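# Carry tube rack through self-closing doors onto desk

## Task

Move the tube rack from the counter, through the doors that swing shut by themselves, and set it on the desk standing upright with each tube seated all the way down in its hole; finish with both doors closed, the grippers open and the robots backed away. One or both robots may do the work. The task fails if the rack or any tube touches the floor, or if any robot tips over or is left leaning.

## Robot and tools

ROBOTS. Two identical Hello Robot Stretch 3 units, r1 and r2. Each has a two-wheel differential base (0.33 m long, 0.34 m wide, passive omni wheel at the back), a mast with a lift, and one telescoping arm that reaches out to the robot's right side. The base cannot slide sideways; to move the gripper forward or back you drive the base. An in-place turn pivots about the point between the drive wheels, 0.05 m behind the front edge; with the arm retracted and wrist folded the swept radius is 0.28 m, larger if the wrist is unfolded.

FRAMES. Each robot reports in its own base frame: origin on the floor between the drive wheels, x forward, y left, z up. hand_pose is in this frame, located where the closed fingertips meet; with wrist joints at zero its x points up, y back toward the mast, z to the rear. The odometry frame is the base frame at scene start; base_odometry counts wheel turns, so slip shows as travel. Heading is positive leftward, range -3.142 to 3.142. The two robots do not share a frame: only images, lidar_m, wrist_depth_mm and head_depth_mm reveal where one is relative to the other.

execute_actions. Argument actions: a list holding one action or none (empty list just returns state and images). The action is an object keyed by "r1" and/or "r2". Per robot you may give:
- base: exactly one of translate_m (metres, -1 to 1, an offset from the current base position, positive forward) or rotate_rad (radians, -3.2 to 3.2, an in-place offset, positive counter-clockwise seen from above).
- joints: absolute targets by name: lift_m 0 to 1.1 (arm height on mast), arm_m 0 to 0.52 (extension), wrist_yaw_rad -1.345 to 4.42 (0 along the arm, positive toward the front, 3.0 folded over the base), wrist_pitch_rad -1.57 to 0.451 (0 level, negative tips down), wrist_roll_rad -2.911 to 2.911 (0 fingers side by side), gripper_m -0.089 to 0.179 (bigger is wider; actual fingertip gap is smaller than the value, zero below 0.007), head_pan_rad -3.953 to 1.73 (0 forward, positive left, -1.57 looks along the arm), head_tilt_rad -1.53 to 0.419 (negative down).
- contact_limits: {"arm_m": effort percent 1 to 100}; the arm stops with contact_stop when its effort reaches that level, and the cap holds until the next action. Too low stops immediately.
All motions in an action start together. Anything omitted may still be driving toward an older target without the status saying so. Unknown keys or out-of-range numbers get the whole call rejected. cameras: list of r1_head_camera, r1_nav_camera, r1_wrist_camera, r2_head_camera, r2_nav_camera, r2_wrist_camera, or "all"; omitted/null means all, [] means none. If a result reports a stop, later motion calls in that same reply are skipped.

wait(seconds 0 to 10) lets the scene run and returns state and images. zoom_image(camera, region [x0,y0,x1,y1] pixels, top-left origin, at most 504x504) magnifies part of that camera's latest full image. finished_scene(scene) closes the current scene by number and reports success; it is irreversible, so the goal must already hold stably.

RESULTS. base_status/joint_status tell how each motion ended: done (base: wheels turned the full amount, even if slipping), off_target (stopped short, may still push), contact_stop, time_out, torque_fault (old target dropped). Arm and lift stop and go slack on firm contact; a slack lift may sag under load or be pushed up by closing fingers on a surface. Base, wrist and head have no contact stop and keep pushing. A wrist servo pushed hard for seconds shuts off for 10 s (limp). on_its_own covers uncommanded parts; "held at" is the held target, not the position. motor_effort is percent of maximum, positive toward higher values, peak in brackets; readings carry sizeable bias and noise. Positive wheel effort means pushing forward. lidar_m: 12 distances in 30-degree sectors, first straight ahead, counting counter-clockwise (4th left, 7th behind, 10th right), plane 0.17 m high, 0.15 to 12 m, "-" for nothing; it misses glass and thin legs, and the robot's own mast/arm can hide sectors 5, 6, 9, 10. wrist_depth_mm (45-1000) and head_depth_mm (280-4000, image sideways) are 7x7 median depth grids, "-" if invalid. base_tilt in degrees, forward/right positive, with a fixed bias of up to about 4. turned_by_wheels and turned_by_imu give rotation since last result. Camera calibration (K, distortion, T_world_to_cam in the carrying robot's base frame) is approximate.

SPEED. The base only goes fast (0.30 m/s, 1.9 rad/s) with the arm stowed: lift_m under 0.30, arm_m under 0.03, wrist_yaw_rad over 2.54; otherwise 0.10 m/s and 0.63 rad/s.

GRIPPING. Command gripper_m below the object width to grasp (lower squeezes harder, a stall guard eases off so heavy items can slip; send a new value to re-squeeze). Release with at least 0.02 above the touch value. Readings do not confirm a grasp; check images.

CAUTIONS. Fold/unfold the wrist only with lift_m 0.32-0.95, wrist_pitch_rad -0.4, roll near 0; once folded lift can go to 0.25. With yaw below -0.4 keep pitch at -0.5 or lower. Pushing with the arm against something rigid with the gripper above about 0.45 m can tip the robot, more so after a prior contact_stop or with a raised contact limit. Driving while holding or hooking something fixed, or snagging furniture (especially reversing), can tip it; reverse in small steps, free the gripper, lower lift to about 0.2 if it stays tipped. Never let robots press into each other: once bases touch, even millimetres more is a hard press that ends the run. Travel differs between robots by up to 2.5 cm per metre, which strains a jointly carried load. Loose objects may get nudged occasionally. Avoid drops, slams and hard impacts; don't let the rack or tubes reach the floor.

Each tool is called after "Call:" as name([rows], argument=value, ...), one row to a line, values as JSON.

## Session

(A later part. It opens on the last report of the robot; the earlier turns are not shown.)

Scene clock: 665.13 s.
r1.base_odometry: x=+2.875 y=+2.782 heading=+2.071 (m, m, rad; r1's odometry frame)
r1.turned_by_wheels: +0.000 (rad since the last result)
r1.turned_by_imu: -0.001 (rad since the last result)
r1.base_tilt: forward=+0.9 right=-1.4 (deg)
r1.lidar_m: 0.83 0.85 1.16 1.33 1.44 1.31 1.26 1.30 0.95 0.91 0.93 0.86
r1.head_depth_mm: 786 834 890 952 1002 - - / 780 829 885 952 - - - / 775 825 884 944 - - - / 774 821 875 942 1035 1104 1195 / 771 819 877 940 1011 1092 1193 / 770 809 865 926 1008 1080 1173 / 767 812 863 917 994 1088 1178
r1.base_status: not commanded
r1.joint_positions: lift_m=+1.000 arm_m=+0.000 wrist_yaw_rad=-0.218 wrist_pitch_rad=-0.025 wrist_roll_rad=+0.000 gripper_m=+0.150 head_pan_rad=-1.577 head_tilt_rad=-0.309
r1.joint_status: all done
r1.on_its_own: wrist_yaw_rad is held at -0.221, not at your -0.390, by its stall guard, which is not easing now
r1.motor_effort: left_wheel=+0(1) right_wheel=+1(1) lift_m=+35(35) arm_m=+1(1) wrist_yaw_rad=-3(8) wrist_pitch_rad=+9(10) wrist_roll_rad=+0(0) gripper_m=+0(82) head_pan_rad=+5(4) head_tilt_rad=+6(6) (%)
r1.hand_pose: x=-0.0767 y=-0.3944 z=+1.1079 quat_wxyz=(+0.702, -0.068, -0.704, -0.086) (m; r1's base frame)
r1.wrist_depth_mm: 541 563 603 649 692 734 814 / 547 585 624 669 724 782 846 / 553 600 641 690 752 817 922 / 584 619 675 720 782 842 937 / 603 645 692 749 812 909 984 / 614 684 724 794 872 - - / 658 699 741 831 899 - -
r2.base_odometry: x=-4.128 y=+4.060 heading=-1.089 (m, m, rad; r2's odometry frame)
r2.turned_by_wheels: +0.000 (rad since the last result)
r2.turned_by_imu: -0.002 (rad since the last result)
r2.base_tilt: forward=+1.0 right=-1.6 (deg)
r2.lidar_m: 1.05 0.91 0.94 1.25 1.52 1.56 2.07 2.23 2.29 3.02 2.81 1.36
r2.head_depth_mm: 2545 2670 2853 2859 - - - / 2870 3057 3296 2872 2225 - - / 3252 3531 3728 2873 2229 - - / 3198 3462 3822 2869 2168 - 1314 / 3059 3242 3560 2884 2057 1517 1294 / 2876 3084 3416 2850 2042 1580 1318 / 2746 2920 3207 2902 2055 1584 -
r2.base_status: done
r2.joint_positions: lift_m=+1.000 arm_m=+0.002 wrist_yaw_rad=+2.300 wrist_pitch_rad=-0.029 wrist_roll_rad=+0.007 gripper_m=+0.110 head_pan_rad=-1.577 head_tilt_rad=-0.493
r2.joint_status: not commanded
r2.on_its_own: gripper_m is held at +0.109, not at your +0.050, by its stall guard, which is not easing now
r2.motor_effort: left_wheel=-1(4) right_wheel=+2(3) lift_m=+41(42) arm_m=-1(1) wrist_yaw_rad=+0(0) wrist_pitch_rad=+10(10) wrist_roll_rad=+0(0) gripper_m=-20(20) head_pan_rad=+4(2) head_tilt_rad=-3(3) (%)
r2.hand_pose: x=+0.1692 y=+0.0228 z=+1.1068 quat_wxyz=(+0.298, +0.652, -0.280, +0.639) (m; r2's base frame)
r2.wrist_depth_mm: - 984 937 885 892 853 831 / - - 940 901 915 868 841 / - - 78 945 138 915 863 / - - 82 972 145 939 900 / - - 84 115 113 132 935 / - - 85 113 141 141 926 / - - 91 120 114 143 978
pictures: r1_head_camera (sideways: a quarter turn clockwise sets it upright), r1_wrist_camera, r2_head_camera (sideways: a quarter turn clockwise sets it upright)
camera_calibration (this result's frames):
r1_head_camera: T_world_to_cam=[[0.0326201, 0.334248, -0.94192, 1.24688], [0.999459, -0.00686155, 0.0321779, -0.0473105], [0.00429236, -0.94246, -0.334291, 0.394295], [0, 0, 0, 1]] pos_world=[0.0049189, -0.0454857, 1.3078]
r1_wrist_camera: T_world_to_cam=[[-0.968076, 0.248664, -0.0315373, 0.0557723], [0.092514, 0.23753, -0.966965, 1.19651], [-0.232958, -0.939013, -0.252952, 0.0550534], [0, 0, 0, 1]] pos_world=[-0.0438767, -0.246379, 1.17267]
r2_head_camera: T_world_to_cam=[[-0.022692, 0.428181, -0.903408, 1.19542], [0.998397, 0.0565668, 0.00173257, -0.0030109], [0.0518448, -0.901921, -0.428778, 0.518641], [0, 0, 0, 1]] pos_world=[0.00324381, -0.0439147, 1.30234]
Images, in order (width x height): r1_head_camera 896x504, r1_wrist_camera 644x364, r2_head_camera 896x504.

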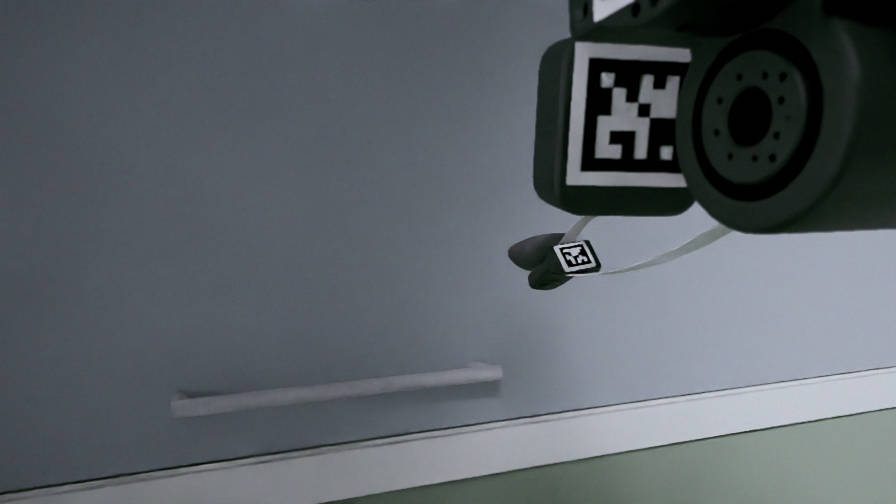

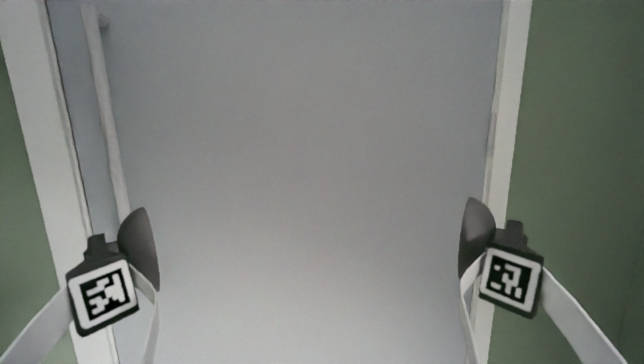

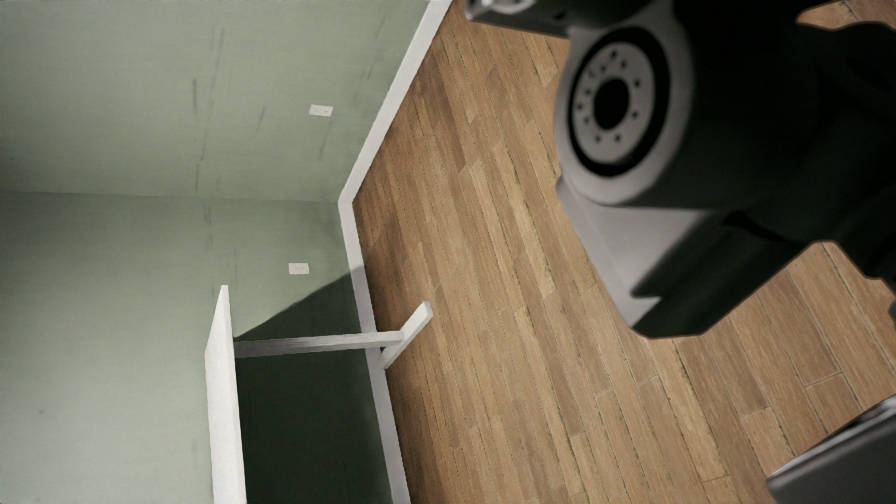

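Call:
execute_actions([
  {"r2":{"base":{"rotate_rad":-1.0},"joints":{"head_pan_rad":0,"head_tilt_rad":-0.6}}},
], cameras=[])

Call:
execute_actions([
  {"r2":{"base":{"translate_m":1.0}}},
], cameras=[])

Call:
execute_actions([
  {"r2":{"base":{"translate_m":0.6}}},
], cameras=["r2_nav_camera","r2_head_camera"])

Scene clock: 676.23 s.
r1.base_odometry: x=+2.875 y=+2.782 heading=+2.071 (m, m, rad; r1's odometry frame)
r1.turned_by_wheels: +0.000 (rad since the last result)
r1.turned_by_imu: -0.002 (rad since the last result)
r1.base_tilt: forward=+0.8 right=-1.6 (deg)
r1.lidar_m: 0.83 0.86 1.16 1.32 1.44 1.31 1.26 1.30 0.95 0.91 0.92 0.86
r1.head_depth_mm: 785 835 890 956 1007 - - / 781 829 889 949 - - - / 778 825 883 941 - - - / 775 821 879 945 1034 1096 1200 / 772 817 874 937 1015 1097 1198 / 768 809 860 926 1009 1073 1175 / 768 812 866 923 994 1086 1179
r1.base_status: not commanded
r1.joint_positions: lift_m=+1.000 arm_m=+0.000 wrist_yaw_rad=-0.218 wrist_pitch_rad=-0.025 wrist_roll_rad=+0.000 gripper_m=+0.150 head_pan_rad=-1.577 head_tilt_rad=-0.309
r1.joint_status: not commanded
r1.on_its_own: wrist_yaw_rad is held at -0.221, not at your -0.390, by its stall guard, which is not easing now
r1.motor_effort: left_wheel=+0(0) right_wheel=+1(1) lift_m=+35(35) arm_m=+0(0) wrist_yaw_rad=-3(3) wrist_pitch_rad=+9(9) wrist_roll_rad=+0(1) gripper_m=+0(1) head_pan_rad=+5(4) head_tilt_rad=+6(6) (%)
r1.hand_pose: x=-0.0767 y=-0.3944 z=+1.1079 quat_wxyz=(+0.702, -0.068, -0.704, -0.086) (m; r1's base frame)
r1.wrist_depth_mm: 527 569 601 646 697 738 810 / 552 589 629 673 710 778 855 / 557 601 644 699 754 810 893 / 582 621 662 715 775 850 941 / 602 650 687 748 816 910 984 / 615 692 723 793 867 - - / 653 698 752 827 898 996 -
r2.base_odometry: x=-4.128 y=+4.060 heading=-2.089 (m, m, rad; r2's odometry frame)
r2.turned_by_wheels: -1.000 (rad since the last result)
r2.turned_by_imu: -0.987 (rad since the last result)
r2.base_tilt: forward=+0.9 right=-1.7 (deg)
r2.lidar_m: 3.25 1.36 1.04 0.91 0.95 1.31 1.52 1.57 2.16 2.23 2.32 3.03
r2.head_depth_mm: 2740 2985 3283 2390 1872 1405 1220 / 2728 3014 3284 2399 1945 - 1194 / 2771 3043 3321 2536 - - - / 2764 3006 3253 2402 1958 - - / 2795 3103 3338 2406 1848 - - / 2781 3059 3150 2428 1825 1511 - / 2315 2341 2357 2247 1830 1461 1226
r2.base_status: done
r2.joint_positions: lift_m=+1.000 arm_m=+0.002 wrist_yaw_rad=+2.300 wrist_pitch_rad=-0.029 wrist_roll_rad=+0.007 gripper_m=+0.110 head_pan_rad=-0.007 head_tilt_rad=-0.592
r2.joint_status: all done
r2.on_its_own: gripper_m is held at +0.109, not at your +0.050, by its stall guard, which is not easing now
r2.motor_effort: left_wheel=+2(4) right_wheel=-3(6) lift_m=+41(41) arm_m=-1(2) wrist_yaw_rad=+0(0) wrist_pitch_rad=+10(10) wrist_roll_rad=+0(0) gripper_m=-20(20) head_pan_rad=+3(30) head_tilt_rad=-3(10) (%)
r2.hand_pose: x=+0.1692 y=+0.0228 z=+1.1068 quat_wxyz=(+0.298, +0.652, -0.280, +0.639) (m; r2's base frame)
r2.wrist_depth_mm: 828 980 - - - - - / 823 924 - - - - - / 852 971 79 - 137 - - / 875 993 82 - 145 - - / 826 953 84 115 113 131 - / 786 - 85 113 141 140 - / 778 - 91 120 114 143 -
pictures: none
No camera images: the call's "cameras" was empty. Leave "cameras" out to get every camera's image.

Scene clock: 687.30 s.
r1.base_odometry: x=+2.875 y=+2.782 heading=+2.071 (m, m, rad; r1's odometry frame)
r1.turned_by_wheels: +0.000 (rad since the last result)
r1.turned_by_imu: -0.003 (rad since the last result)
r1.base_tilt: forward=+0.8 right=-1.5 (deg)
r1.lidar_m: 0.83 0.86 1.15 1.33 1.44 1.31 1.26 1.30 0.95 0.91 0.93 0.86
r1.head_depth_mm: 784 836 893 951 1001 - - / 780 829 885 949 - - - / 776 828 883 945 - - - / 772 826 880 948 1035 1102 1208 / 773 821 879 941 1016 1094 1194 / 772 810 863 921 1005 1082 1180 / 766 812 863 921 1000 1087 1182
r1.base_status: not commanded
r1.joint_positions: lift_m=+1.000 arm_m=+0.000 wrist_yaw_rad=-0.218 wrist_pitch_rad=-0.025 wrist_roll_rad=+0.000 gripper_m=+0.150 head_pan_rad=-1.577 head_tilt_rad=-0.309
r1.joint_status: not commanded
r1.on_its_own: wrist_yaw_rad is held at -0.221, not at your -0.390, by its stall guard, which is not easing now
r1.motor_effort: left_wheel=+0(0) right_wheel=+1(1) lift_m=+35(35) arm_m=+1(1) wrist_yaw_rad=-3(3) wrist_pitch_rad=+9(9) wrist_roll_rad=+1(1) gripper_m=+1(0) head_pan_rad=+4(4) head_tilt_rad=+6(6) (%)
r1.hand_pose: x=-0.0767 y=-0.3944 z=+1.1079 quat_wxyz=(+0.702, -0.068, -0.704, -0.086) (m; r1's base frame)
r1.wrist_depth_mm: 531 566 597 648 692 742 818 / 551 583 623 675 725 774 856 / 563 609 638 698 754 810 909 / 580 618 671 721 782 836 939 / 601 653 700 751 817 921 - / 614 692 711 790 844 - - / 659 696 747 827 900 - -
r2.base_odometry: x=-4.623 y=+3.191 heading=-2.089 (m, m, rad; r2's odometry frame)
r2.turned_by_wheels: +0.000 (rad since the last result)
r2.turned_by_imu: +0.004 (rad since the last result)
r2.base_tilt: forward=+1.0 right=-1.7 (deg)
r2.lidar_m: 1.80 1.29 0.95 0.90 1.04 1.29 2.52 2.61 2.32 2.24 2.33 2.12
r2.head_depth_mm: 1866 1949 2309 2364 1867 1399 1220 / 1876 1970 2326 2395 1950 - 1198 / 1883 1967 2343 2502 - - - / 1894 1987 2318 2295 1948 - - / 1909 2056 2369 2412 1852 - - / 1921 2126 2393 2419 1832 1502 - / 1931 2090 2331 2229 1831 1474 1225
r2.base_status: done
r2.joint_positions: lift_m=+1.000 arm_m=+0.002 wrist_yaw_rad=+2.300 wrist_pitch_rad=-0.029 wrist_roll_rad=+0.007 gripper_m=+0.110 head_pan_rad=-0.007 head_tilt_rad=-0.592
r2.joint_status: not commanded
r2.on_its_own: gripper_m is held at +0.109, not at your +0.050, by its stall guard, which is not easing now
r2.motor_effort: left_wheel=+1(4) right_wheel=-2(3) lift_m=+41(41) arm_m=-2(1) wrist_yaw_rad=+1(1) wrist_pitch_rad=+10(10) wrist_roll_rad=+0(0) gripper_m=-20(20) head_pan_rad=+3(2) head_tilt_rad=-3(3) (%)
r2.hand_pose: x=+0.1692 y=+0.0228 z=+1.1068 quat_wxyz=(+0.298, +0.652, -0.280, +0.639) (m; r2's base frame)
r2.wrist_depth_mm: 756 861 - - - - - / 781 878 - - - - - / 772 867 79 - 137 - - / 789 963 82 - 145 - - / 815 863 85 115 113 131 - / 824 - 85 113 141 140 - / 796 962 91 120 114 143 -
pictures: none
No camera images: the call's "cameras" was empty. Leave "cameras" out to get every camera's image.

Scene clock: 694.37 s.
r1.base_odometry: x=+2.875 y=+2.782 heading=+2.071 (m, m, rad; r1's odometry frame)
r1.turned_by_wheels: +0.000 (rad since the last result)
r1.turned_by_imu: -0.002 (rad since the last result)
r1.base_tilt: forward=+0.7 right=-1.6 (deg)
r1.lidar_m: 0.83 0.85 1.16 1.32 1.44 1.31 1.26 1.30 0.95 0.91 0.93 0.86
r1.head_depth_mm: 782 830 887 947 1005 - - / 782 829 882 949 - - - / 778 822 884 946 - - - / 775 824 878 944 1033 1109 1201 / 771 822 877 940 1012 1094 1196 / 771 806 862 928 1009 1080 1177 / 770 810 864 921 1000 1087 1180
r1.base_status: not commanded
r1.joint_positions: lift_m=+1.000 arm_m=+0.000 wrist_yaw_rad=-0.218 wrist_pitch_rad=-0.025 wrist_roll_rad=+0.000 gripper_m=+0.150 head_pan_rad=-1.577 head_tilt_rad=-0.309
r1.joint_status: not commanded
r1.on_its_own: wrist_yaw_rad is held at -0.221, not at your -0.390, by its stall guard, which is not easing now
r1.motor_effort: left_wheel=+0(0) right_wheel=+1(0) lift_m=+35(35) arm_m=+1(0) wrist_yaw_rad=-3(3) wrist_pitch_rad=+9(9) wrist_roll_rad=+1(1) gripper_m=+0(0) head_pan_rad=+4(4) head_tilt_rad=+6(6) (%)
r1.hand_pose: x=-0.0767 y=-0.3944 z=+1.1079 quat_wxyz=(+0.702, -0.068, -0.704, -0.086) (m; r1's base frame)
r1.wrist_depth_mm: 528 564 603 652 695 746 822 / 544 587 629 671 722 780 850 / 562 596 649 696 760 814 894 / 582 619 665 730 786 839 937 / 605 653 695 752 813 924 - / 615 679 728 774 861 - - / 661 699 751 809 901 993 -
r2.base_odometry: x=-4.920 y=+2.670 heading=-2.089 (m, m, rad; r2's odometry frame)
r2.turned_by_wheels: +0.000 (rad since the last result)
r2.turned_by_imu: +0.002 (rad since the last result)
r2.base_tilt: forward=+1.0 right=-1.6 (deg)
r2.lidar_m: 1.21 1.29 0.94 0.91 0.95 1.42 3.12 3.18 2.32 2.24 2.33 1.64
r2.head_depth_mm: 1357 1450 1061 1898 1875 1399 1220 / 1365 1469 1060 1913 1954 - 1198 / 1370 1466 1065 1881 - - - / 1378 1480 1066 1871 1895 - - / 1374 1511 1075 1955 1871 - - / 1394 1549 1700 1972 1822 1502 - / 1396 1557 1741 1978 1841 1470 1224
r2.base_status: done
r2.joint_positions: lift_m=+1.000 arm_m=+0.002 wrist_yaw_rad=+2.300 wrist_pitch_rad=-0.029 wrist_roll_rad=+0.007 gripper_m=+0.110 head_pan_rad=-0.007 head_tilt_rad=-0.592
r2.joint_status: not commanded
r2.on_its_own: gripper_m is held at +0.109, not at your +0.050, by its stall guard, which is not easing now
r2.motor_effort: left_wheel=+1(4) right_wheel=-2(2) lift_m=+42(41) arm_m=-1(1) wrist_yaw_rad=+0(0) wrist_pitch_rad=+10(10) wrist_roll_rad=+0(0) gripper_m=-20(19) head_pan_rad=+3(3) head_tilt_rad=-3(3) (%)
r2.hand_pose: x=+0.1692 y=+0.0228 z=+1.1068 quat_wxyz=(+0.298, +0.652, -0.280, +0.639) (m; r2's base frame)
r2.wrist_depth_mm: 748 874 - - - - - / 763 868 - - - - - / 768 864 78 - 136 - - / 775 919 82 - 143 - - / 787 868 84 125 113 131 687 / 828 - 85 133 141 140 - / 794 948 91 120 114 142 -
pictures: r2_head_camera (sideways: a quarter turn clockwise sets it upright), r2_nav_camera (sideways: a quarter turn counterclockwise sets it upright)
camera_calibration (this result's frames):
r2_head_camera: T_world_to_cam=[[-0.515273, -0.0217483, -0.85675, 1.13757], [-0.0553378, 0.998436, 0.00793671, -0.00465958], [0.855237, 0.0515002, -0.515671, 0.626804], [0, 0, 0, 1]] pos_world=[0.0498366, -0.00288797, 1.29788]
r2_nav_camera: T_world_to_cam=[[0.549278, 0.00470868, 0.835626, -1.05357], [-0.00800662, -0.999909, 0.0108974, 0.0435313], [0.835601, -0.0126762, -0.54919, 0.669043], [0, 0, 0, 1]] pos_world=[0.0199969, 0.0569692, 1.24735]
Images, in order (width x height): r2_head_camera 896x504, r2_nav_camera 672x504.

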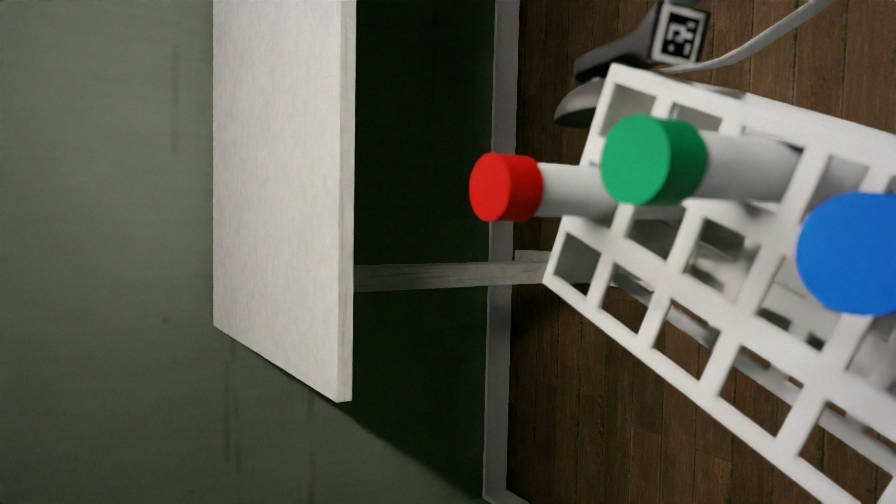

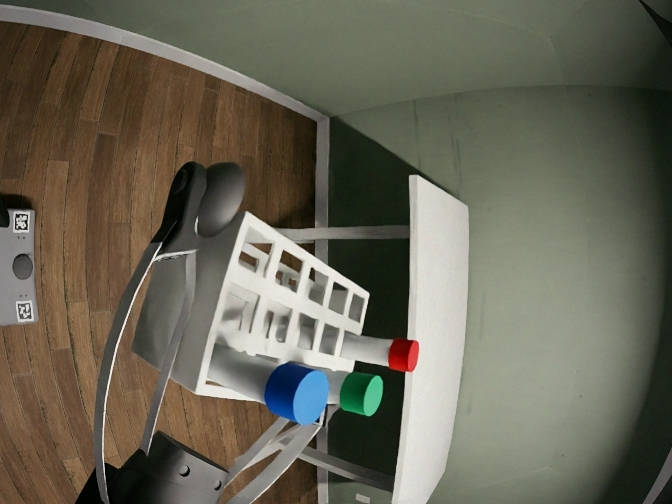

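Call:
execute_actions([
  {"r2":{"base":{"translate_m":0.37}}},
], cameras=[])

Call:
execute_actions([
  {"r2":{"base":{"rotate_rad":1.58},"joints":{"head_pan_rad":-1.57,"head_tilt_rad":-0.7}}},
], cameras=[])

Call:
execute_actions([
  {"r2":{"base":{"translate_m":-0.25}}},
], cameras=["r2_nav_camera","r2_head_camera"])

Scene clock: 709.63 s.
r1.base_odometry: x=+2.875 y=+2.782 heading=+2.071 (m, m, rad; r1's odometry frame)
r1.turned_by_wheels: +0.000 (rad since the last result)
r1.turned_by_imu: -0.003 (rad since the last result)
r1.base_tilt: forward=+0.8 right=-1.6 (deg)
r1.lidar_m: 0.83 0.86 1.15 1.32 1.44 1.31 1.26 1.31 0.95 0.91 0.93 0.86
r1.head_depth_mm: 783 831 891 958 1007 - - / 782 827 886 953 - - - / 781 827 884 945 - - - / 772 825 883 943 1030 1096 1197 / 773 822 876 935 1012 1094 1186 / 770 809 866 925 1009 1086 1173 / 767 803 864 914 999 1088 1180
r1.base_status: not commanded
r1.joint_positions: lift_m=+1.000 arm_m=+0.000 wrist_yaw_rad=-0.218 wrist_pitch_rad=-0.025 wrist_roll_rad=+0.000 gripper_m=+0.150 head_pan_rad=-1.577 head_tilt_rad=-0.309
r1.joint_status: not commanded
r1.on_its_own: wrist_yaw_rad is held at -0.221, not at your -0.390, by its stall guard, which is not easing now
r1.motor_effort: left_wheel=+0(0) right_wheel=+0(1) lift_m=+35(35) arm_m=+1(0) wrist_yaw_rad=-3(3) wrist_pitch_rad=+9(9) wrist_roll_rad=+1(1) gripper_m=+0(1) head_pan_rad=+4(4) head_tilt_rad=+6(6) (%)
r1.hand_pose: x=-0.0767 y=-0.3944 z=+1.1079 quat_wxyz=(+0.702, -0.068, -0.704, -0.086) (m; r1's base frame)
r1.wrist_depth_mm: 530 566 604 642 692 750 818 / 552 585 623 669 722 779 858 / 560 601 643 705 745 797 888 / 582 623 680 732 786 831 940 / 594 653 698 756 823 928 988 / 618 689 731 779 849 - - / 651 700 747 827 896 - -
r2.base_odometry: x=-5.104 y=+2.349 heading=-2.089 (m, m, rad; r2's odometry frame)
r2.turned_by_wheels: +0.000 (rad since the last result)
r2.turned_by_imu: +0.001 (rad since the last result)
r2.base_tilt: forward=+0.9 right=-1.7 (deg)
r2.lidar_m: 0.84 1.28 0.94 0.91 0.94 1.29 3.49 3.16 2.32 2.24 1.39 1.33
r2.head_depth_mm: 1041 1150 919 627 1645 1400 1219 / 1046 1155 920 628 1628 - 1189 / 1052 1162 922 661 - - - / 1058 1170 926 632 1040 - - / 1066 1179 933 633 1675 - - / 1071 1183 1267 634 1708 1512 - / 1076 1198 1346 666 1705 1467 1230
r2.base_status: done
r2.joint_positions: lift_m=+1.000 arm_m=+0.002 wrist_yaw_rad=+2.300 wrist_pitch_rad=-0.029 wrist_roll_rad=+0.007 gripper_m=+0.110 head_pan_rad=-0.007 head_tilt_rad=-0.592
r2.joint_status: not commanded
r2.on_its_own: gripper_m is held at +0.109, not at your +0.050, by its stall guard, which is not easing now
r2.motor_effort: left_wheel=+1(4) right_wheel=-2(3) lift_m=+41(41) arm_m=-2(1) wrist_yaw_rad=+1(1) wrist_pitch_rad=+9(10) wrist_roll_rad=+0(0) gripper_m=-19(20) head_pan_rad=+4(3) head_tilt_rad=-3(3) (%)
r2.hand_pose: x=+0.1692 y=+0.0228 z=+1.1068 quat_wxyz=(+0.298, +0.652, -0.280, +0.639) (m; r2's base frame)
r2.wrist_depth_mm: 753 857 - - - - 934 / 756 857 - - - - 919 / 764 860 79 - 137 - 925 / 776 937 82 - 144 - 938 / 805 881 84 115 113 131 609 / 792 - 85 113 141 140 438 / 790 932 91 120 114 142 -
pictures: none
No camera images: the call's "cameras" was empty. Leave "cameras" out to get every camera's image.

Scene clock: 713.13 s.
r1.base_odometry: x=+2.875 y=+2.782 heading=+2.071 (m, m, rad; r1's odometry frame)
r1.turned_by_wheels: +0.000 (rad since the last result)
r1.turned_by_imu: -0.001 (rad since the last result)
r1.base_tilt: forward=+0.9 right=-1.5 (deg)
r1.lidar_m: 0.83 0.85 1.16 1.32 1.44 1.31 1.26 1.30 0.95 0.91 0.93 0.86
r1.head_depth_mm: 783 832 885 954 1002 - - / 781 828 883 953 - - - / 780 822 885 950 - - - / 777 821 880 943 1033 1109 1204 / 774 821 877 939 1011 1096 1190 / 771 809 866 927 1009 1087 1171 / 769 808 859 915 996 1086 1176
r1.base_status: not commanded
r1.joint_positions: lift_m=+1.000 arm_m=+0.000 wrist_yaw_rad=-0.218 wrist_pitch_rad=-0.025 wrist_roll_rad=+0.000 gripper_m=+0.150 head_pan_rad=-1.577 head_tilt_rad=-0.309
r1.joint_status: not commanded
r1.on_its_own: wrist_yaw_rad is held at -0.221, not at your -0.390, by its stall guard, which is not easing now
r1.motor_effort: left_wheel=+0(0) right_wheel=+0(1) lift_m=+35(35) arm_m=+0(1) wrist_yaw_rad=-3(3) wrist_pitch_rad=+9(9) wrist_roll_rad=+0(0) gripper_m=+1(1) head_pan_rad=+4(5) head_tilt_rad=+6(6) (%)
r1.hand_pose: x=-0.0767 y=-0.3944 z=+1.1079 quat_wxyz=(+0.702, -0.068, -0.704, -0.086) (m; r1's base frame)
r1.wrist_depth_mm: 522 569 603 655 695 740 820 / 550 592 624 676 718 767 876 / 561 610 649 691 761 814 897 / 575 623 668 727 784 847 949 / 599 650 703 756 812 922 972 / 612 683 727 780 855 - - / 648 690 757 819 907 - -
r2.base_odometry: x=-5.104 y=+2.349 heading=-0.509 (m, m, rad; r2's odometry frame)
r2.turned_by_wheels: +1.580 (rad since the last result)
r2.turned_by_imu: +1.558 (rad since the last result)
r2.base_tilt: forward=+1.0 right=-1.7 (deg)
r2.lidar_m: 0.91 0.95 1.30 3.49 3.11 2.32 2.25 1.39 1.33 0.83 1.27 0.94
r2.head_depth_mm: 1053 1112 727 - - 1332 1169 / 1058 1117 731 - - - 1170 / 1068 1119 732 - - - 1121 / 1077 1131 735 587 - 1408 - / 1086 1140 738 614 1602 1422 - / 1091 1231 740 1659 1669 - - / 1102 1241 1436 1676 1716 - -
r2.base_status: done
r2.joint_positions: lift_m=+1.000 arm_m=+0.002 wrist_yaw_rad=+2.300 wrist_pitch_rad=-0.029 wrist_roll_rad=+0.007 gripper_m=+0.110 head_pan_rad=-1.563 head_tilt_rad=-0.691
r2.joint_status: all done
r2.on_its_own: gripper_m is held at +0.109, not at your +0.050, by its stall guard, which is not easing now
r2.motor_effort: left_wheel=-2(4) right_wheel=+3(6) lift_m=+41(41) arm_m=-2(1) wrist_yaw_rad=+0(0) wrist_pitch_rad=+10(10) wrist_roll_rad=+0(0) gripper_m=-20(20) head_pan_rad=-3(27) head_tilt_rad=-3(12) (%)
r2.hand_pose: x=+0.1692 y=+0.0228 z=+1.1068 quat_wxyz=(+0.298, +0.652, -0.280, +0.639) (m; r2's base frame)
r2.wrist_depth_mm: - - - - 884 740 632 / - - - - 929 743 651 / - - 79 - 137 760 652 / - - 82 - 145 790 658 / - - 85 114 113 131 669 / - - 85 113 141 140 664 / - - 91 120 114 142 734
pictures: none
No camera images: the call's "cameras" was empty. Leave "cameras" out to get every camera's image.

Scene clock: 716.60 s.
r1.base_odometry: x=+2.875 y=+2.782 heading=+2.071 (m, m, rad; r1's odometry frame)
r1.turned_by_wheels: +0.000 (rad since the last result)
r1.turned_by_imu: -0.001 (rad since the last result)
r1.base_tilt: forward=+0.7 right=-1.6 (deg)
r1.lidar_m: 0.83 0.86 1.16 1.33 1.44 1.31 1.26 1.30 0.95 0.91 0.93 0.87
r1.head_depth_mm: 782 829 887 950 1008 - - / 784 828 883 948 - - - / 777 828 882 946 - - - / 776 821 876 939 1032 1102 1202 / 775 819 874 936 1011 1093 1194 / 773 807 862 927 1006 1082 1171 / 766 807 857 922 999 1086 1187
r1.base_status: not commanded
r1.joint_positions: lift_m=+1.000 arm_m=+0.000 wrist_yaw_rad=-0.218 wrist_pitch_rad=-0.025 wrist_roll_rad=+0.000 gripper_m=+0.150 head_pan_rad=-1.577 head_tilt_rad=-0.309
r1.joint_status: not commanded
r1.on_its_own: wrist_yaw_rad is held at -0.221, not at your -0.390, by its stall guard, which is not easing now
r1.motor_effort: left_wheel=+0(0) right_wheel=+0(0) lift_m=+35(36) arm_m=+0(0) wrist_yaw_rad=-3(3) wrist_pitch_rad=+9(9) wrist_roll_rad=+0(1) gripper_m=+1(1) head_pan_rad=+4(4) head_tilt_rad=+6(6) (%)
r1.hand_pose: x=-0.0767 y=-0.3944 z=+1.1079 quat_wxyz=(+0.702, -0.068, -0.704, -0.086) (m; r1's base frame)
r1.wrist_depth_mm: 523 568 603 655 697 741 822 / 558 582 622 680 728 782 849 / 560 606 637 699 762 808 887 / 584 626 676 731 777 840 948 / 595 649 700 751 817 921 994 / 616 688 715 782 857 - - / 654 698 756 815 903 995 -
r2.base_odometry: x=-5.322 y=+2.470 heading=-0.509 (m, m, rad; r2's odometry frame)
r2.turned_by_wheels: +0.000 (rad since the last result)
r2.turned_by_imu: -0.002 (rad since the last result)
r2.base_tilt: forward=+1.0 right=-1.7 (deg)
r2.lidar_m: 1.16 1.21 1.80 3.49 2.77 2.06 2.00 1.20 1.23 1.28 0.90 1.20
r2.head_depth_mm: 1045 1110 727 - - 1336 1167 / 1052 1114 731 - - - 1161 / 1060 1118 731 - - - 1118 / 1067 1126 735 587 - 1437 - / 1079 1134 736 603 1603 1429 - / 1088 1141 740 617 1392 - - / 1098 1171 742 1676 1713 - -
r2.base_status: done
r2.joint_positions: lift_m=+1.000 arm_m=+0.002 wrist_yaw_rad=+2.300 wrist_pitch_rad=-0.029 wrist_roll_rad=+0.007 gripper_m=+0.110 head_pan_rad=-1.563 head_tilt_rad=-0.691
r2.joint_status: not commanded
r2.on_its_own: gripper_m is held at +0.109, not at your +0.050, by its stall guard, which is not easing now
r2.motor_effort: left_wheel=-1(5) right_wheel=+3(4) lift_m=+41(41) arm_m=-1(1) wrist_yaw_rad=+0(0) wrist_pitch_rad=+10(10) wrist_roll_rad=+0(0) gripper_m=-19(20) head_pan_rad=-3(1) head_tilt_rad=-3(4) (%)
r2.hand_pose: x=+0.1692 y=+0.0228 z=+1.1068 quat_wxyz=(+0.298, +0.652, -0.280, +0.639) (m; r2's base frame)
r2.wrist_depth_mm: - - - - - 989 802 / - - - - - 999 824 / - - 79 - 136 972 827 / - - 82 - 144 - 886 / - - 84 114 113 131 894 / - - 85 113 141 140 838 / - - 91 120 113 142 950
pictures: r2_head_camera (sideways: a quarter turn clockwise sets it upright), r2_nav_camera (sideways: a quarter turn counterclockwise sets it upright)
camera_calibration (this result's frames):
r2_head_camera: T_world_to_cam=[[-0.0300628, 0.596832, -0.801803, 1.06297], [0.997509, 0.0691275, 0.0140554, -0.0190464], [0.0638153, -0.799383, -0.597424, 0.737993], [0, 0, 0, 1]] pos_world=[0.00385952, -0.0431599, 1.29346]
r2_nav_camera: T_world_to_cam=[[0.0135145, -0.628839, 0.777418, -0.974415], [-0.999908, -0.00797702, 0.0109298, 0.0495411], [-0.000671591, -0.777494, -0.628889, 0.777828], [0, 0, 0, 1]] pos_world=[0.0632277, -0.0075979, 1.24615]
Images, in order (width x height): r2_head_camera 896x504, r2_nav_camera 672x504.

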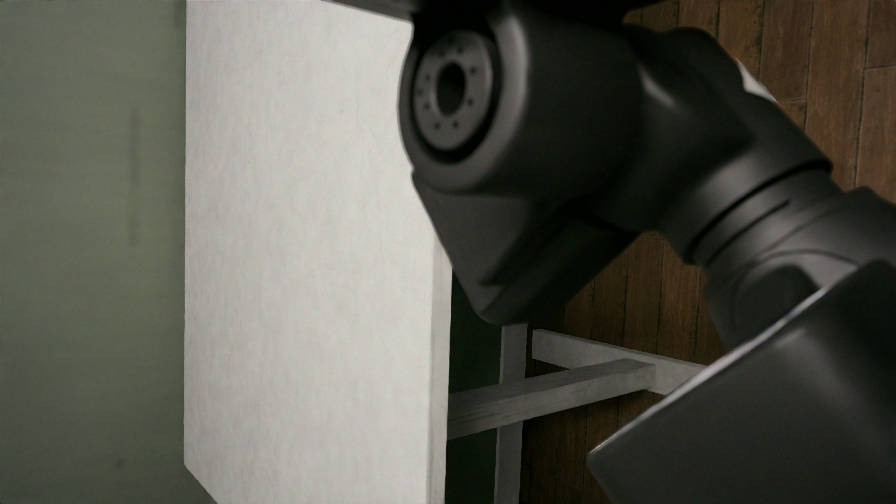

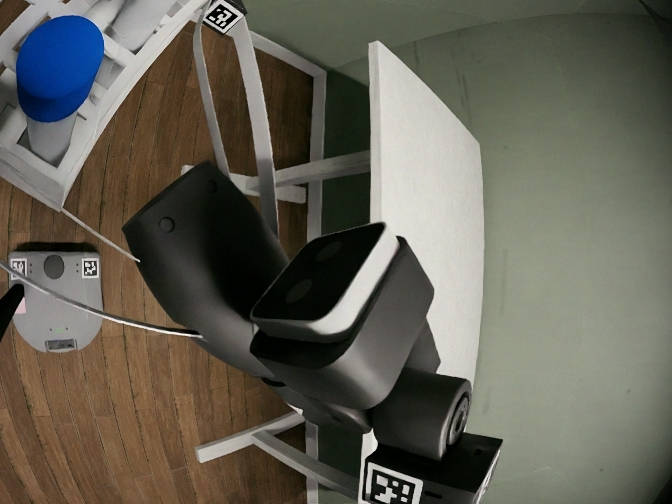

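Call:
execute_actions([
  {"r2":{"base":{"translate_m":0.2},"joints":{"wrist_yaw_rad":0}}},
], cameras=[])

Call:
execute_actions([
  {"r2":{"joints":{"arm_m":0.4}}},
], cameras=["r2_nav_camera","r2_head_camera"])

Scene clock: 725.77 s.
r1.base_odometry: x=+2.875 y=+2.782 heading=+2.071 (m, m, rad; r1's odometry frame)
r1.turned_by_wheels: +0.000 (rad since the last result)
r1.turned_by_imu: -0.002 (rad since the last result)
r1.base_tilt: forward=+0.9 right=-1.6 (deg)
r1.lidar_m: 0.83 0.85 1.15 1.32 1.44 1.31 1.26 1.30 0.95 0.91 0.93 0.86
r1.head_depth_mm: 785 834 884 952 1006 - - / 776 830 884 950 - - - / 779 826 884 944 - - - / 773 823 883 943 1034 1100 1200 / 770 818 874 938 1014 1100 1191 / 769 810 863 923 1010 1082 1182 / 768 810 861 919 994 1089 1176
r1.base_status: not commanded
r1.joint_positions: lift_m=+1.000 arm_m=+0.000 wrist_yaw_rad=-0.218 wrist_pitch_rad=-0.025 wrist_roll_rad=+0.000 gripper_m=+0.150 head_pan_rad=-1.577 head_tilt_rad=-0.309
r1.joint_status: not commanded
r1.on_its_own: wrist_yaw_rad is held at -0.221, not at your -0.390, by its stall guard, which is not easing now
r1.motor_effort: left_wheel=+0(0) right_wheel=+0(0) lift_m=+34(35) arm_m=+0(1) wrist_yaw_rad=-3(3) wrist_pitch_rad=+9(9) wrist_roll_rad=+1(1) gripper_m=+0(1) head_pan_rad=+4(4) head_tilt_rad=+6(6) (%)
r1.hand_pose: x=-0.0767 y=-0.3944 z=+1.1079 quat_wxyz=(+0.702, -0.068, -0.704, -0.086) (m; r1's base frame)
r1.wrist_depth_mm: 531 562 596 643 691 744 812 / 547 583 624 663 718 786 848 / 556 609 648 692 750 800 902 / 584 624 672 718 796 851 958 / 600 642 692 755 821 914 - / 613 688 724 789 856 - - / 653 701 755 835 896 994 -
r2.base_odometry: x=-5.147 y=+2.373 heading=-0.509 (m, m, rad; r2's odometry frame)
r2.turned_by_wheels: +0.000 (rad since the last result)
r2.turned_by_imu: +0.000 (rad since the last result)
r2.base_tilt: forward=+1.0 right=-1.7 (deg)
r2.lidar_m: 0.96 1.00 1.50 3.50 3.05 2.26 2.20 1.35 1.33 0.84 1.33 0.99
r2.head_depth_mm: 1048 1111 762 - - - 1146 / 1059 1118 357 - - - 1145 / 1065 1127 391 - - - 1155 / 1075 1123 345 578 1608 1377 1174 / 1086 1137 776 615 1566 1367 1170 / 1091 1207 739 1653 1656 1376 1176 / 1105 1245 1350 1672 1663 1377 1177
r2.base_status: done
r2.joint_positions: lift_m=+1.000 arm_m=+0.002 wrist_yaw_rad=+0.003 wrist_pitch_rad=-0.029 wrist_roll_rad=+0.007 gripper_m=+0.110 head_pan_rad=-1.563 head_tilt_rad=-0.691
r2.joint_status: all done
r2.on_its_own: gripper_m is held at +0.109, not at your +0.050, by its stall guard, which is not easing now
r2.motor_effort: left_wheel=-2(3) right_wheel=+2(6) lift_m=+41(42) arm_m=-1(1) wrist_yaw_rad=-1(5) wrist_pitch_rad=+10(10) wrist_roll_rad=+0(0) gripper_m=-20(20) head_pan_rad=+0(3) head_tilt_rad=-3(3) (%)
r2.hand_pose: x=-0.0207 y=-0.4028 z=+1.1068 quat_wxyz=(+0.705, +0.012, -0.709, -0.010) (m; r2's base frame)
r2.wrist_depth_mm: - - 988 999 942 968 928 / - - - 964 - 980 965 / - - 78 - 137 - 995 / - - 82 - 145 - 999 / - - 84 115 113 131 633 / - - 85 114 140 140 436 / 951 330 91 121 114 143 322
pictures: none
No camera images: the call's "cameras" was empty. Leave "cameras" out to get every camera's image.

Scene clock: 729.90 s.
r1.base_odometry: x=+2.875 y=+2.782 heading=+2.071 (m, m, rad; r1's odometry frame)
r1.turned_by_wheels: +0.000 (rad since the last result)
r1.turned_by_imu: -0.001 (rad since the last result)
r1.base_tilt: forward=+1.0 right=-1.6 (deg)
r1.lidar_m: 0.83 0.86 1.15 1.32 1.44 1.32 1.26 1.30 0.95 0.91 0.92 0.87
r1.head_depth_mm: 782 831 886 957 1005 - - / 778 825 885 950 - - - / 780 828 886 943 - - - / 776 826 879 946 1031 1106 1192 / 771 820 876 942 1012 1097 1205 / 769 810 859 925 1012 1079 1176 / 769 810 860 917 999 1088 1179
r1.base_status: not commanded
r1.joint_positions: lift_m=+1.000 arm_m=+0.000 wrist_yaw_rad=-0.218 wrist_pitch_rad=-0.025 wrist_roll_rad=+0.000 gripper_m=+0.150 head_pan_rad=-1.577 head_tilt_rad=-0.309
r1.joint_status: not commanded
r1.on_its_own: wrist_yaw_rad is held at -0.221, not at your -0.390, by its stall guard, which is not easing now
r1.motor_effort: left_wheel=+0(0) right_wheel=+0(0) lift_m=+35(35) arm_m=+0(0) wrist_yaw_rad=-3(3) wrist_pitch_rad=+9(9) wrist_roll_rad=+1(0) gripper_m=+1(0) head_pan_rad=+4(4) head_tilt_rad=+6(6) (%)
r1.hand_pose: x=-0.0767 y=-0.3944 z=+1.1079 quat_wxyz=(+0.702, -0.068, -0.704, -0.086) (m; r1's base frame)
r1.wrist_depth_mm: 536 566 602 648 700 749 816 / 543 587 630 675 724 776 865 / 554 603 656 702 758 813 900 / 579 616 674 734 772 842 951 / 599 653 698 759 819 915 999 / 623 690 721 774 848 - - / 651 693 741 815 911 - -
r2.base_odometry: x=-5.147 y=+2.373 heading=-0.509 (m, m, rad; r2's odometry frame)
r2.turned_by_wheels: +0.000 (rad since the last result)
r2.turned_by_imu: +0.000 (rad since the last result)
r2.base_tilt: forward=+0.9 right=-1.6 (deg)
r2.lidar_m: 0.96 1.00 1.51 3.48 3.06 2.27 2.20 1.35 1.33 0.84 1.33 0.99
r2.head_depth_mm: 1032 966 726 608 1645 1363 1171 / 1025 - 729 608 1649 1369 1168 / 1052 - 732 610 1657 1370 1172 / 1073 976 736 612 1603 1365 1173 / 1082 1131 737 612 1558 1365 1170 / 1094 1206 740 1656 1664 1378 1177 / 1103 1247 1346 1669 1660 1378 1178
r2.base_status: not commanded
r2.joint_positions: lift_m=+1.000 arm_m=+0.400 wrist_yaw_rad=+0.001 wrist_pitch_rad=-0.029 wrist_roll_rad=+0.007 gripper_m=+0.110 head_pan_rad=-1.563 head_tilt_rad=-0.691
r2.joint_status: all done
r2.on_its_own: gripper_m is held at +0.109, not at your +0.050, by its stall guard, which is not easing now
r2.motor_effort: left_wheel=-1(2) right_wheel=+2(2) lift_m=+41(41) arm_m=+3(2) wrist_yaw_rad=-1(1) wrist_pitch_rad=+9(10) wrist_roll_rad=+0(0) gripper_m=-20(20) head_pan_rad=-4(2) head_tilt_rad=-3(4) (%)
r2.hand_pose: x=-0.0211 y=-0.8001 z=+1.1068 quat_wxyz=(+0.705, +0.011, -0.709, -0.010) (m; r2's base frame)
r2.wrist_depth_mm: 633 622 610 613 591 597 570 / 650 651 620 621 611 595 581 / 672 654 79 644 136 629 601 / 698 679 82 660 144 641 621 / 715 707 84 115 113 132 641 / 750 - 85 114 140 140 429 / 764 328 91 121 114 142 318
pictures: r2_head_camera (sideways: a quarter turn clockwise sets it upright), r2_nav_camera (sideways: a quarter turn counterclockwise sets it upright)
camera_calibration (this result's frames):
r2_head_camera: T_world_to_cam=[[-0.0299868, 0.596897, -0.801757, 1.06291], [0.997518, 0.0689986, 0.01406, -0.0190525], [0.0637126, -0.799345, -0.597485, 0.738073], [0, 0, 0, 1]] pos_world=[0.00385398, -0.0431589, 1.29345]
r2_nav_camera: T_world_to_cam=[[0.0134344, -0.6289, 0.77737, -0.974352], [-0.999909, -0.00784971, 0.0109298, 0.0495412], [-0.000771592, -0.777446, -0.628949, 0.777906], [0, 0, 0, 1]] pos_world=[0.0632267, -0.00760098, 1.24615]
Images, in order (width x height): r2_head_camera 896x504, r2_nav_camera 672x504.

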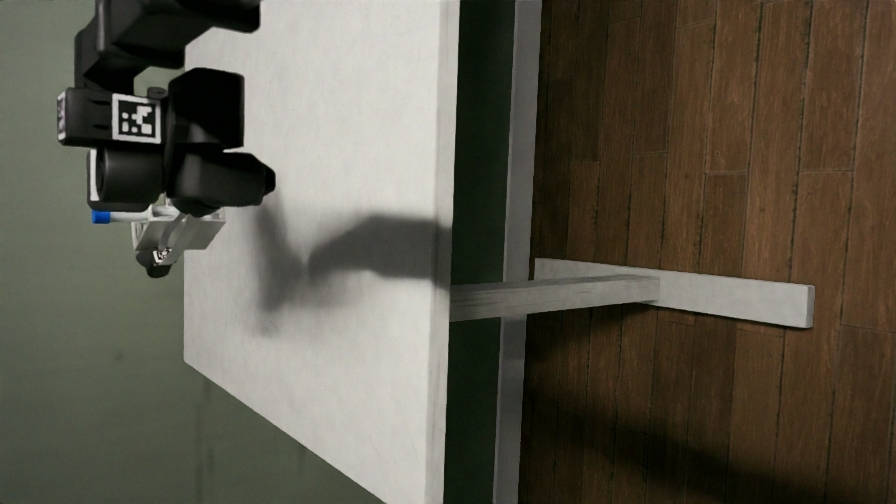

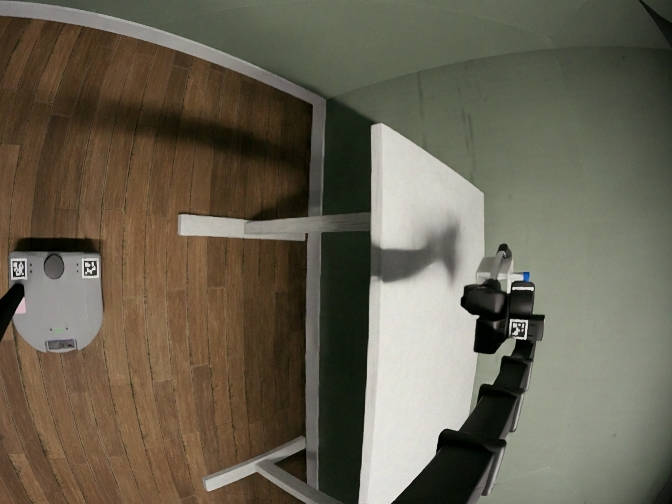

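Call:
execute_actions([
  {"r2":{"joints":{"arm_m":0.37,"lift_m":0.9}}},
], cameras=["r2_wrist_camera","r2_head_camera"])

Scene clock: 734.90 s.
r1.base_odometry: x=+2.875 y=+2.782 heading=+2.071 (m, m, rad; r1's odometry frame)
r1.turned_by_wheels: +0.000 (rad since the last result)
r1.turned_by_imu: -0.001 (rad since the last result)
r1.base_tilt: forward=+0.9 right=-1.4 (deg)
r1.lidar_m: 0.83 0.86 1.15 1.33 1.44 1.32 1.26 1.30 0.95 0.91 0.93 0.86
r1.head_depth_mm: 784 831 888 959 1004 - - / 781 831 881 948 - - - / 778 825 883 944 - - - / 774 821 878 944 1029 1103 1206 / 778 818 875 939 1015 1098 1198 / 769 809 863 924 1009 1087 1178 / 763 807 863 928 998 1083 1180
r1.base_status: not commanded
r1.joint_positions: lift_m=+1.000 arm_m=+0.000 wrist_yaw_rad=-0.218 wrist_pitch_rad=-0.025 wrist_roll_rad=+0.000 gripper_m=+0.150 head_pan_rad=-1.577 head_tilt_rad=-0.309
r1.joint_status: not commanded
r1.on_its_own: wrist_yaw_rad is held at -0.221, not at your -0.390, by its stall guard, which is not easing now
r1.motor_effort: left_wheel=+0(0) right_wheel=+0(0) lift_m=+35(35) arm_m=+1(1) wrist_yaw_rad=-3(3) wrist_pitch_rad=+9(9) wrist_roll_rad=+1(1) gripper_m=+1(0) head_pan_rad=+5(4) head_tilt_rad=+6(6) (%)
r1.hand_pose: x=-0.0767 y=-0.3944 z=+1.1079 quat_wxyz=(+0.702, -0.068, -0.704, -0.086) (m; r1's base frame)
r1.wrist_depth_mm: 536 565 612 651 696 739 832 / 552 587 629 677 722 777 856 / 560 596 643 687 745 821 915 / 588 615 662 735 788 833 941 / 601 648 686 746 826 900 982 / 620 692 718 797 856 - - / 652 687 761 830 907 988 -
r2.base_odometry: x=-5.147 y=+2.373 heading=-0.509 (m, m, rad; r2's odometry frame)
r2.turned_by_wheels: +0.000 (rad since the last result)
r2.turned_by_imu: +0.000 (rad since the last result)
r2.base_tilt: forward=+0.9 right=-1.7 (deg)
r2.lidar_m: 0.96 1.00 1.51 3.48 3.07 2.26 2.19 1.35 1.33 0.84 1.34 0.99
r2.head_depth_mm: 1050 1112 - 1620 1636 1363 1169 / 1056 1131 - 608 1643 1363 1165 / 1068 1135 - 609 1650 1369 1172 / 1076 1131 700 612 1612 1373 1172 / 1083 1132 735 613 1574 1366 1174 / 1092 1204 741 1648 1661 1373 1174 / 1103 1249 1352 1673 1674 1383 1172
r2.base_status: not commanded
r2.joint_positions: lift_m=+0.900 arm_m=+0.370 wrist_yaw_rad=+0.001 wrist_pitch_rad=-0.029 wrist_roll_rad=+0.007 gripper_m=+0.110 head_pan_rad=-1.563 head_tilt_rad=-0.691
r2.joint_status: all done
r2.on_its_own: gripper_m is held at +0.109, not at your +0.050, by its stall guard, which is not easing now
r2.motor_effort: left_wheel=-2(2) right_wheel=+2(2) lift_m=+24(37) arm_m=-2(3) wrist_yaw_rad=-2(0) wrist_pitch_rad=+10(10) wrist_roll_rad=+0(0) gripper_m=-19(20) head_pan_rad=-2(0) head_tilt_rad=-4(4) (%)
r2.hand_pose: x=-0.0211 y=-0.7707 z=+1.0074 quat_wxyz=(+0.705, +0.011, -0.709, -0.010) (m; r2's base frame)
r2.wrist_depth_mm: 658 659 631 632 625 598 598 / 683 668 643 650 640 620 615 / 701 691 79 672 137 655 634 / 730 719 82 645 144 616 611 / 763 366 84 114 113 132 345 / 251 - 85 114 141 141 239 / 191 181 91 120 114 142 177
pictures: r2_head_camera (sideways: a quarter turn clockwise sets it upright), r2_wrist_camera
camera_calibration (this result's frames):
r2_head_camera: T_world_to_cam=[[-0.029987, 0.596903, -0.801753, 1.06291], [0.997518, 0.0689988, 0.0140605, -0.0190531], [0.0637127, -0.799341, -0.59749, 0.738081], [0, 0, 0, 1]] pos_world=[0.00385399, -0.0431589, 1.29345]
r2_wrist_camera: T_world_to_cam=[[-0.998623, -0.0524098, -0.00219643, -0.0547956], [-0.00855911, 0.204111, -0.97891, 1.1739], [0.0517528, -0.977544, -0.204279, -0.386912], [0, 0, 0, 1]] pos_world=[-0.0246488, -0.620702, 1.06999]
Images, in order (width x height): r2_head_camera 896x504, r2_wrist_camera 644x364.

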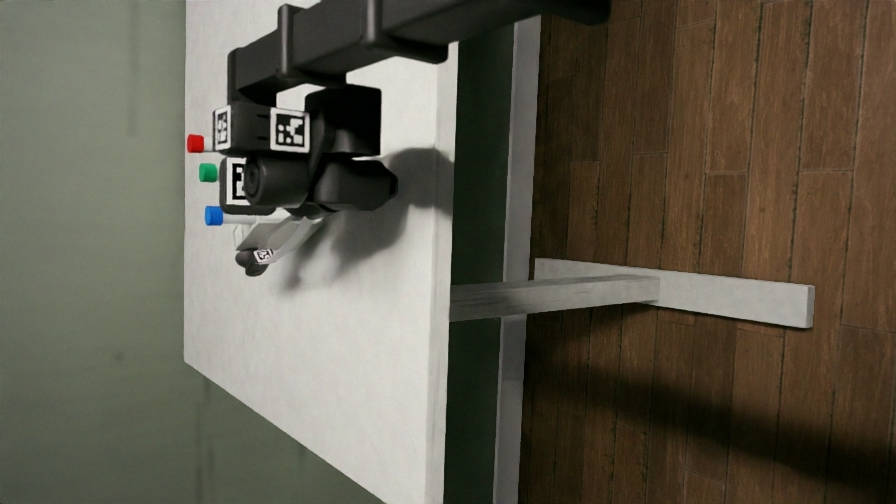

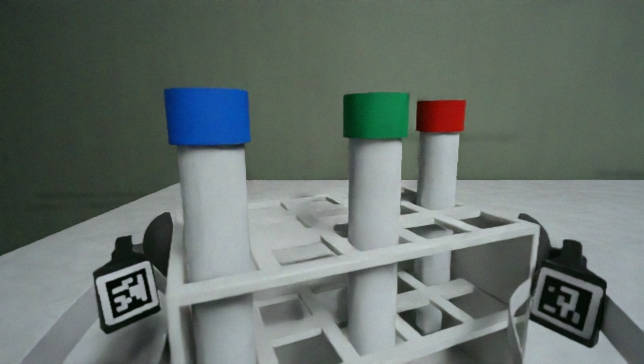

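Call:
execute_actions([
  {"r2":{"joints":{"lift_m":0.87}}},
], cameras=[])

Call:
execute_actions([
  {"r2":{"joints":{"lift_m":0.85}}},
], cameras=["r2_head_camera"])

Scene clock: 738.97 s.
r1.base_odometry: x=+2.875 y=+2.782 heading=+2.071 (m, m, rad; r1's odometry frame)
r1.turned_by_wheels: +0.000 (rad since the last result)
r1.turned_by_imu: -0.001 (rad since the last result)
r1.base_tilt: forward=+0.8 right=-1.5 (deg)
r1.lidar_m: 0.83 0.85 1.16 1.32 1.44 1.31 1.26 1.30 0.95 0.91 0.93 0.86
r1.head_depth_mm: 782 832 892 952 1008 - - / 781 832 885 949 - - - / 777 825 878 940 - - - / 776 824 877 944 1033 1099 1199 / 774 821 873 937 1011 1095 1201 / 772 812 862 930 1004 1093 1173 / 768 812 860 921 1002 1088 1180
r1.base_status: not commanded
r1.joint_positions: lift_m=+1.000 arm_m=+0.000 wrist_yaw_rad=-0.218 wrist_pitch_rad=-0.025 wrist_roll_rad=+0.000 gripper_m=+0.150 head_pan_rad=-1.577 head_tilt_rad=-0.309
r1.joint_status: not commanded
r1.on_its_own: wrist_yaw_rad is held at -0.221, not at your -0.390, by its stall guard, which is not easing now
r1.motor_effort: left_wheel=+0(0) right_wheel=+0(1) lift_m=+34(35) arm_m=+1(0) wrist_yaw_rad=-3(3) wrist_pitch_rad=+10(9) wrist_roll_rad=+1(1) gripper_m=+0(0) head_pan_rad=+4(4) head_tilt_rad=+6(6) (%)
r1.hand_pose: x=-0.0767 y=-0.3944 z=+1.1079 quat_wxyz=(+0.702, -0.068, -0.704, -0.086) (m; r1's base frame)
r1.wrist_depth_mm: 527 567 605 650 697 746 812 / 545 583 620 676 723 769 852 / 557 609 648 695 760 814 886 / 586 620 668 721 776 843 946 / 600 650 689 757 818 912 - / 612 686 725 777 837 - - / 660 695 748 806 902 984 -
r2.base_odometry: x=-5.147 y=+2.373 heading=-0.509 (m, m, rad; r2's odometry frame)
r2.turned_by_wheels: +0.000 (rad since the last result)
r2.turned_by_imu: +0.000 (rad since the last result)
r2.base_tilt: forward=+1.0 right=-1.7 (deg)
r2.lidar_m: 0.96 1.00 1.51 3.49 3.06 2.27 2.19 1.35 1.32 0.84 1.33 0.99
r2.head_depth_mm: 1049 1108 803 - 1648 1366 1166 / 1057 1120 - 608 1653 1369 1171 / 1065 1128 - 1635 1651 1368 1173 / 1077 1127 699 613 1606 1373 1174 / 1088 1133 736 614 1571 1370 1174 / 1090 1206 739 1646 1656 1376 1175 / 1105 1242 1352 1675 1668 1378 1180
r2.base_status: not commanded
r2.joint_positions: lift_m=+0.878 arm_m=+0.370 wrist_yaw_rad=+0.001 wrist_pitch_rad=+0.023 wrist_roll_rad=+0.008 gripper_m=+0.110 head_pan_rad=-1.563 head_tilt_rad=-0.692
r2.joint_status: lift_m contact_stop (moved -0.023 of -0.030)
r2.on_its_own: gripper_m is held at +0.109, not at your +0.050, by its stall guard, which is not easing now; lift_m is slack since a contact_stop, until your next command for it (your +0.870 is given up)
r2.motor_effort: left_wheel=-1(2) right_wheel=+2(2) lift_m=+33(34) arm_m=+0(4) wrist_yaw_rad=-1(1) wrist_pitch_rad=-8(16) wrist_roll_rad=+0(2) gripper_m=-20(20) head_pan_rad=-2(3) head_tilt_rad=-4(3) (%)
r2.hand_pose: x=-0.0211 y=-0.7717 z=+0.9981 quat_wxyz=(+0.704, -0.007, -0.710, +0.008) (m; r2's base frame)
r2.wrist_depth_mm: 674 658 655 644 636 627 618 / 684 699 666 645 638 637 623 / 709 703 82 667 140 645 640 / 732 722 85 619 146 648 641 / 733 373 87 111 112 135 351 / 244 - 87 142 141 140 233 / 180 171 92 118 113 139 167
pictures: none
No camera images: the call's "cameras" was empty. Leave "cameras" out to get every camera's image.

not run: a stop came earlier in this reply.


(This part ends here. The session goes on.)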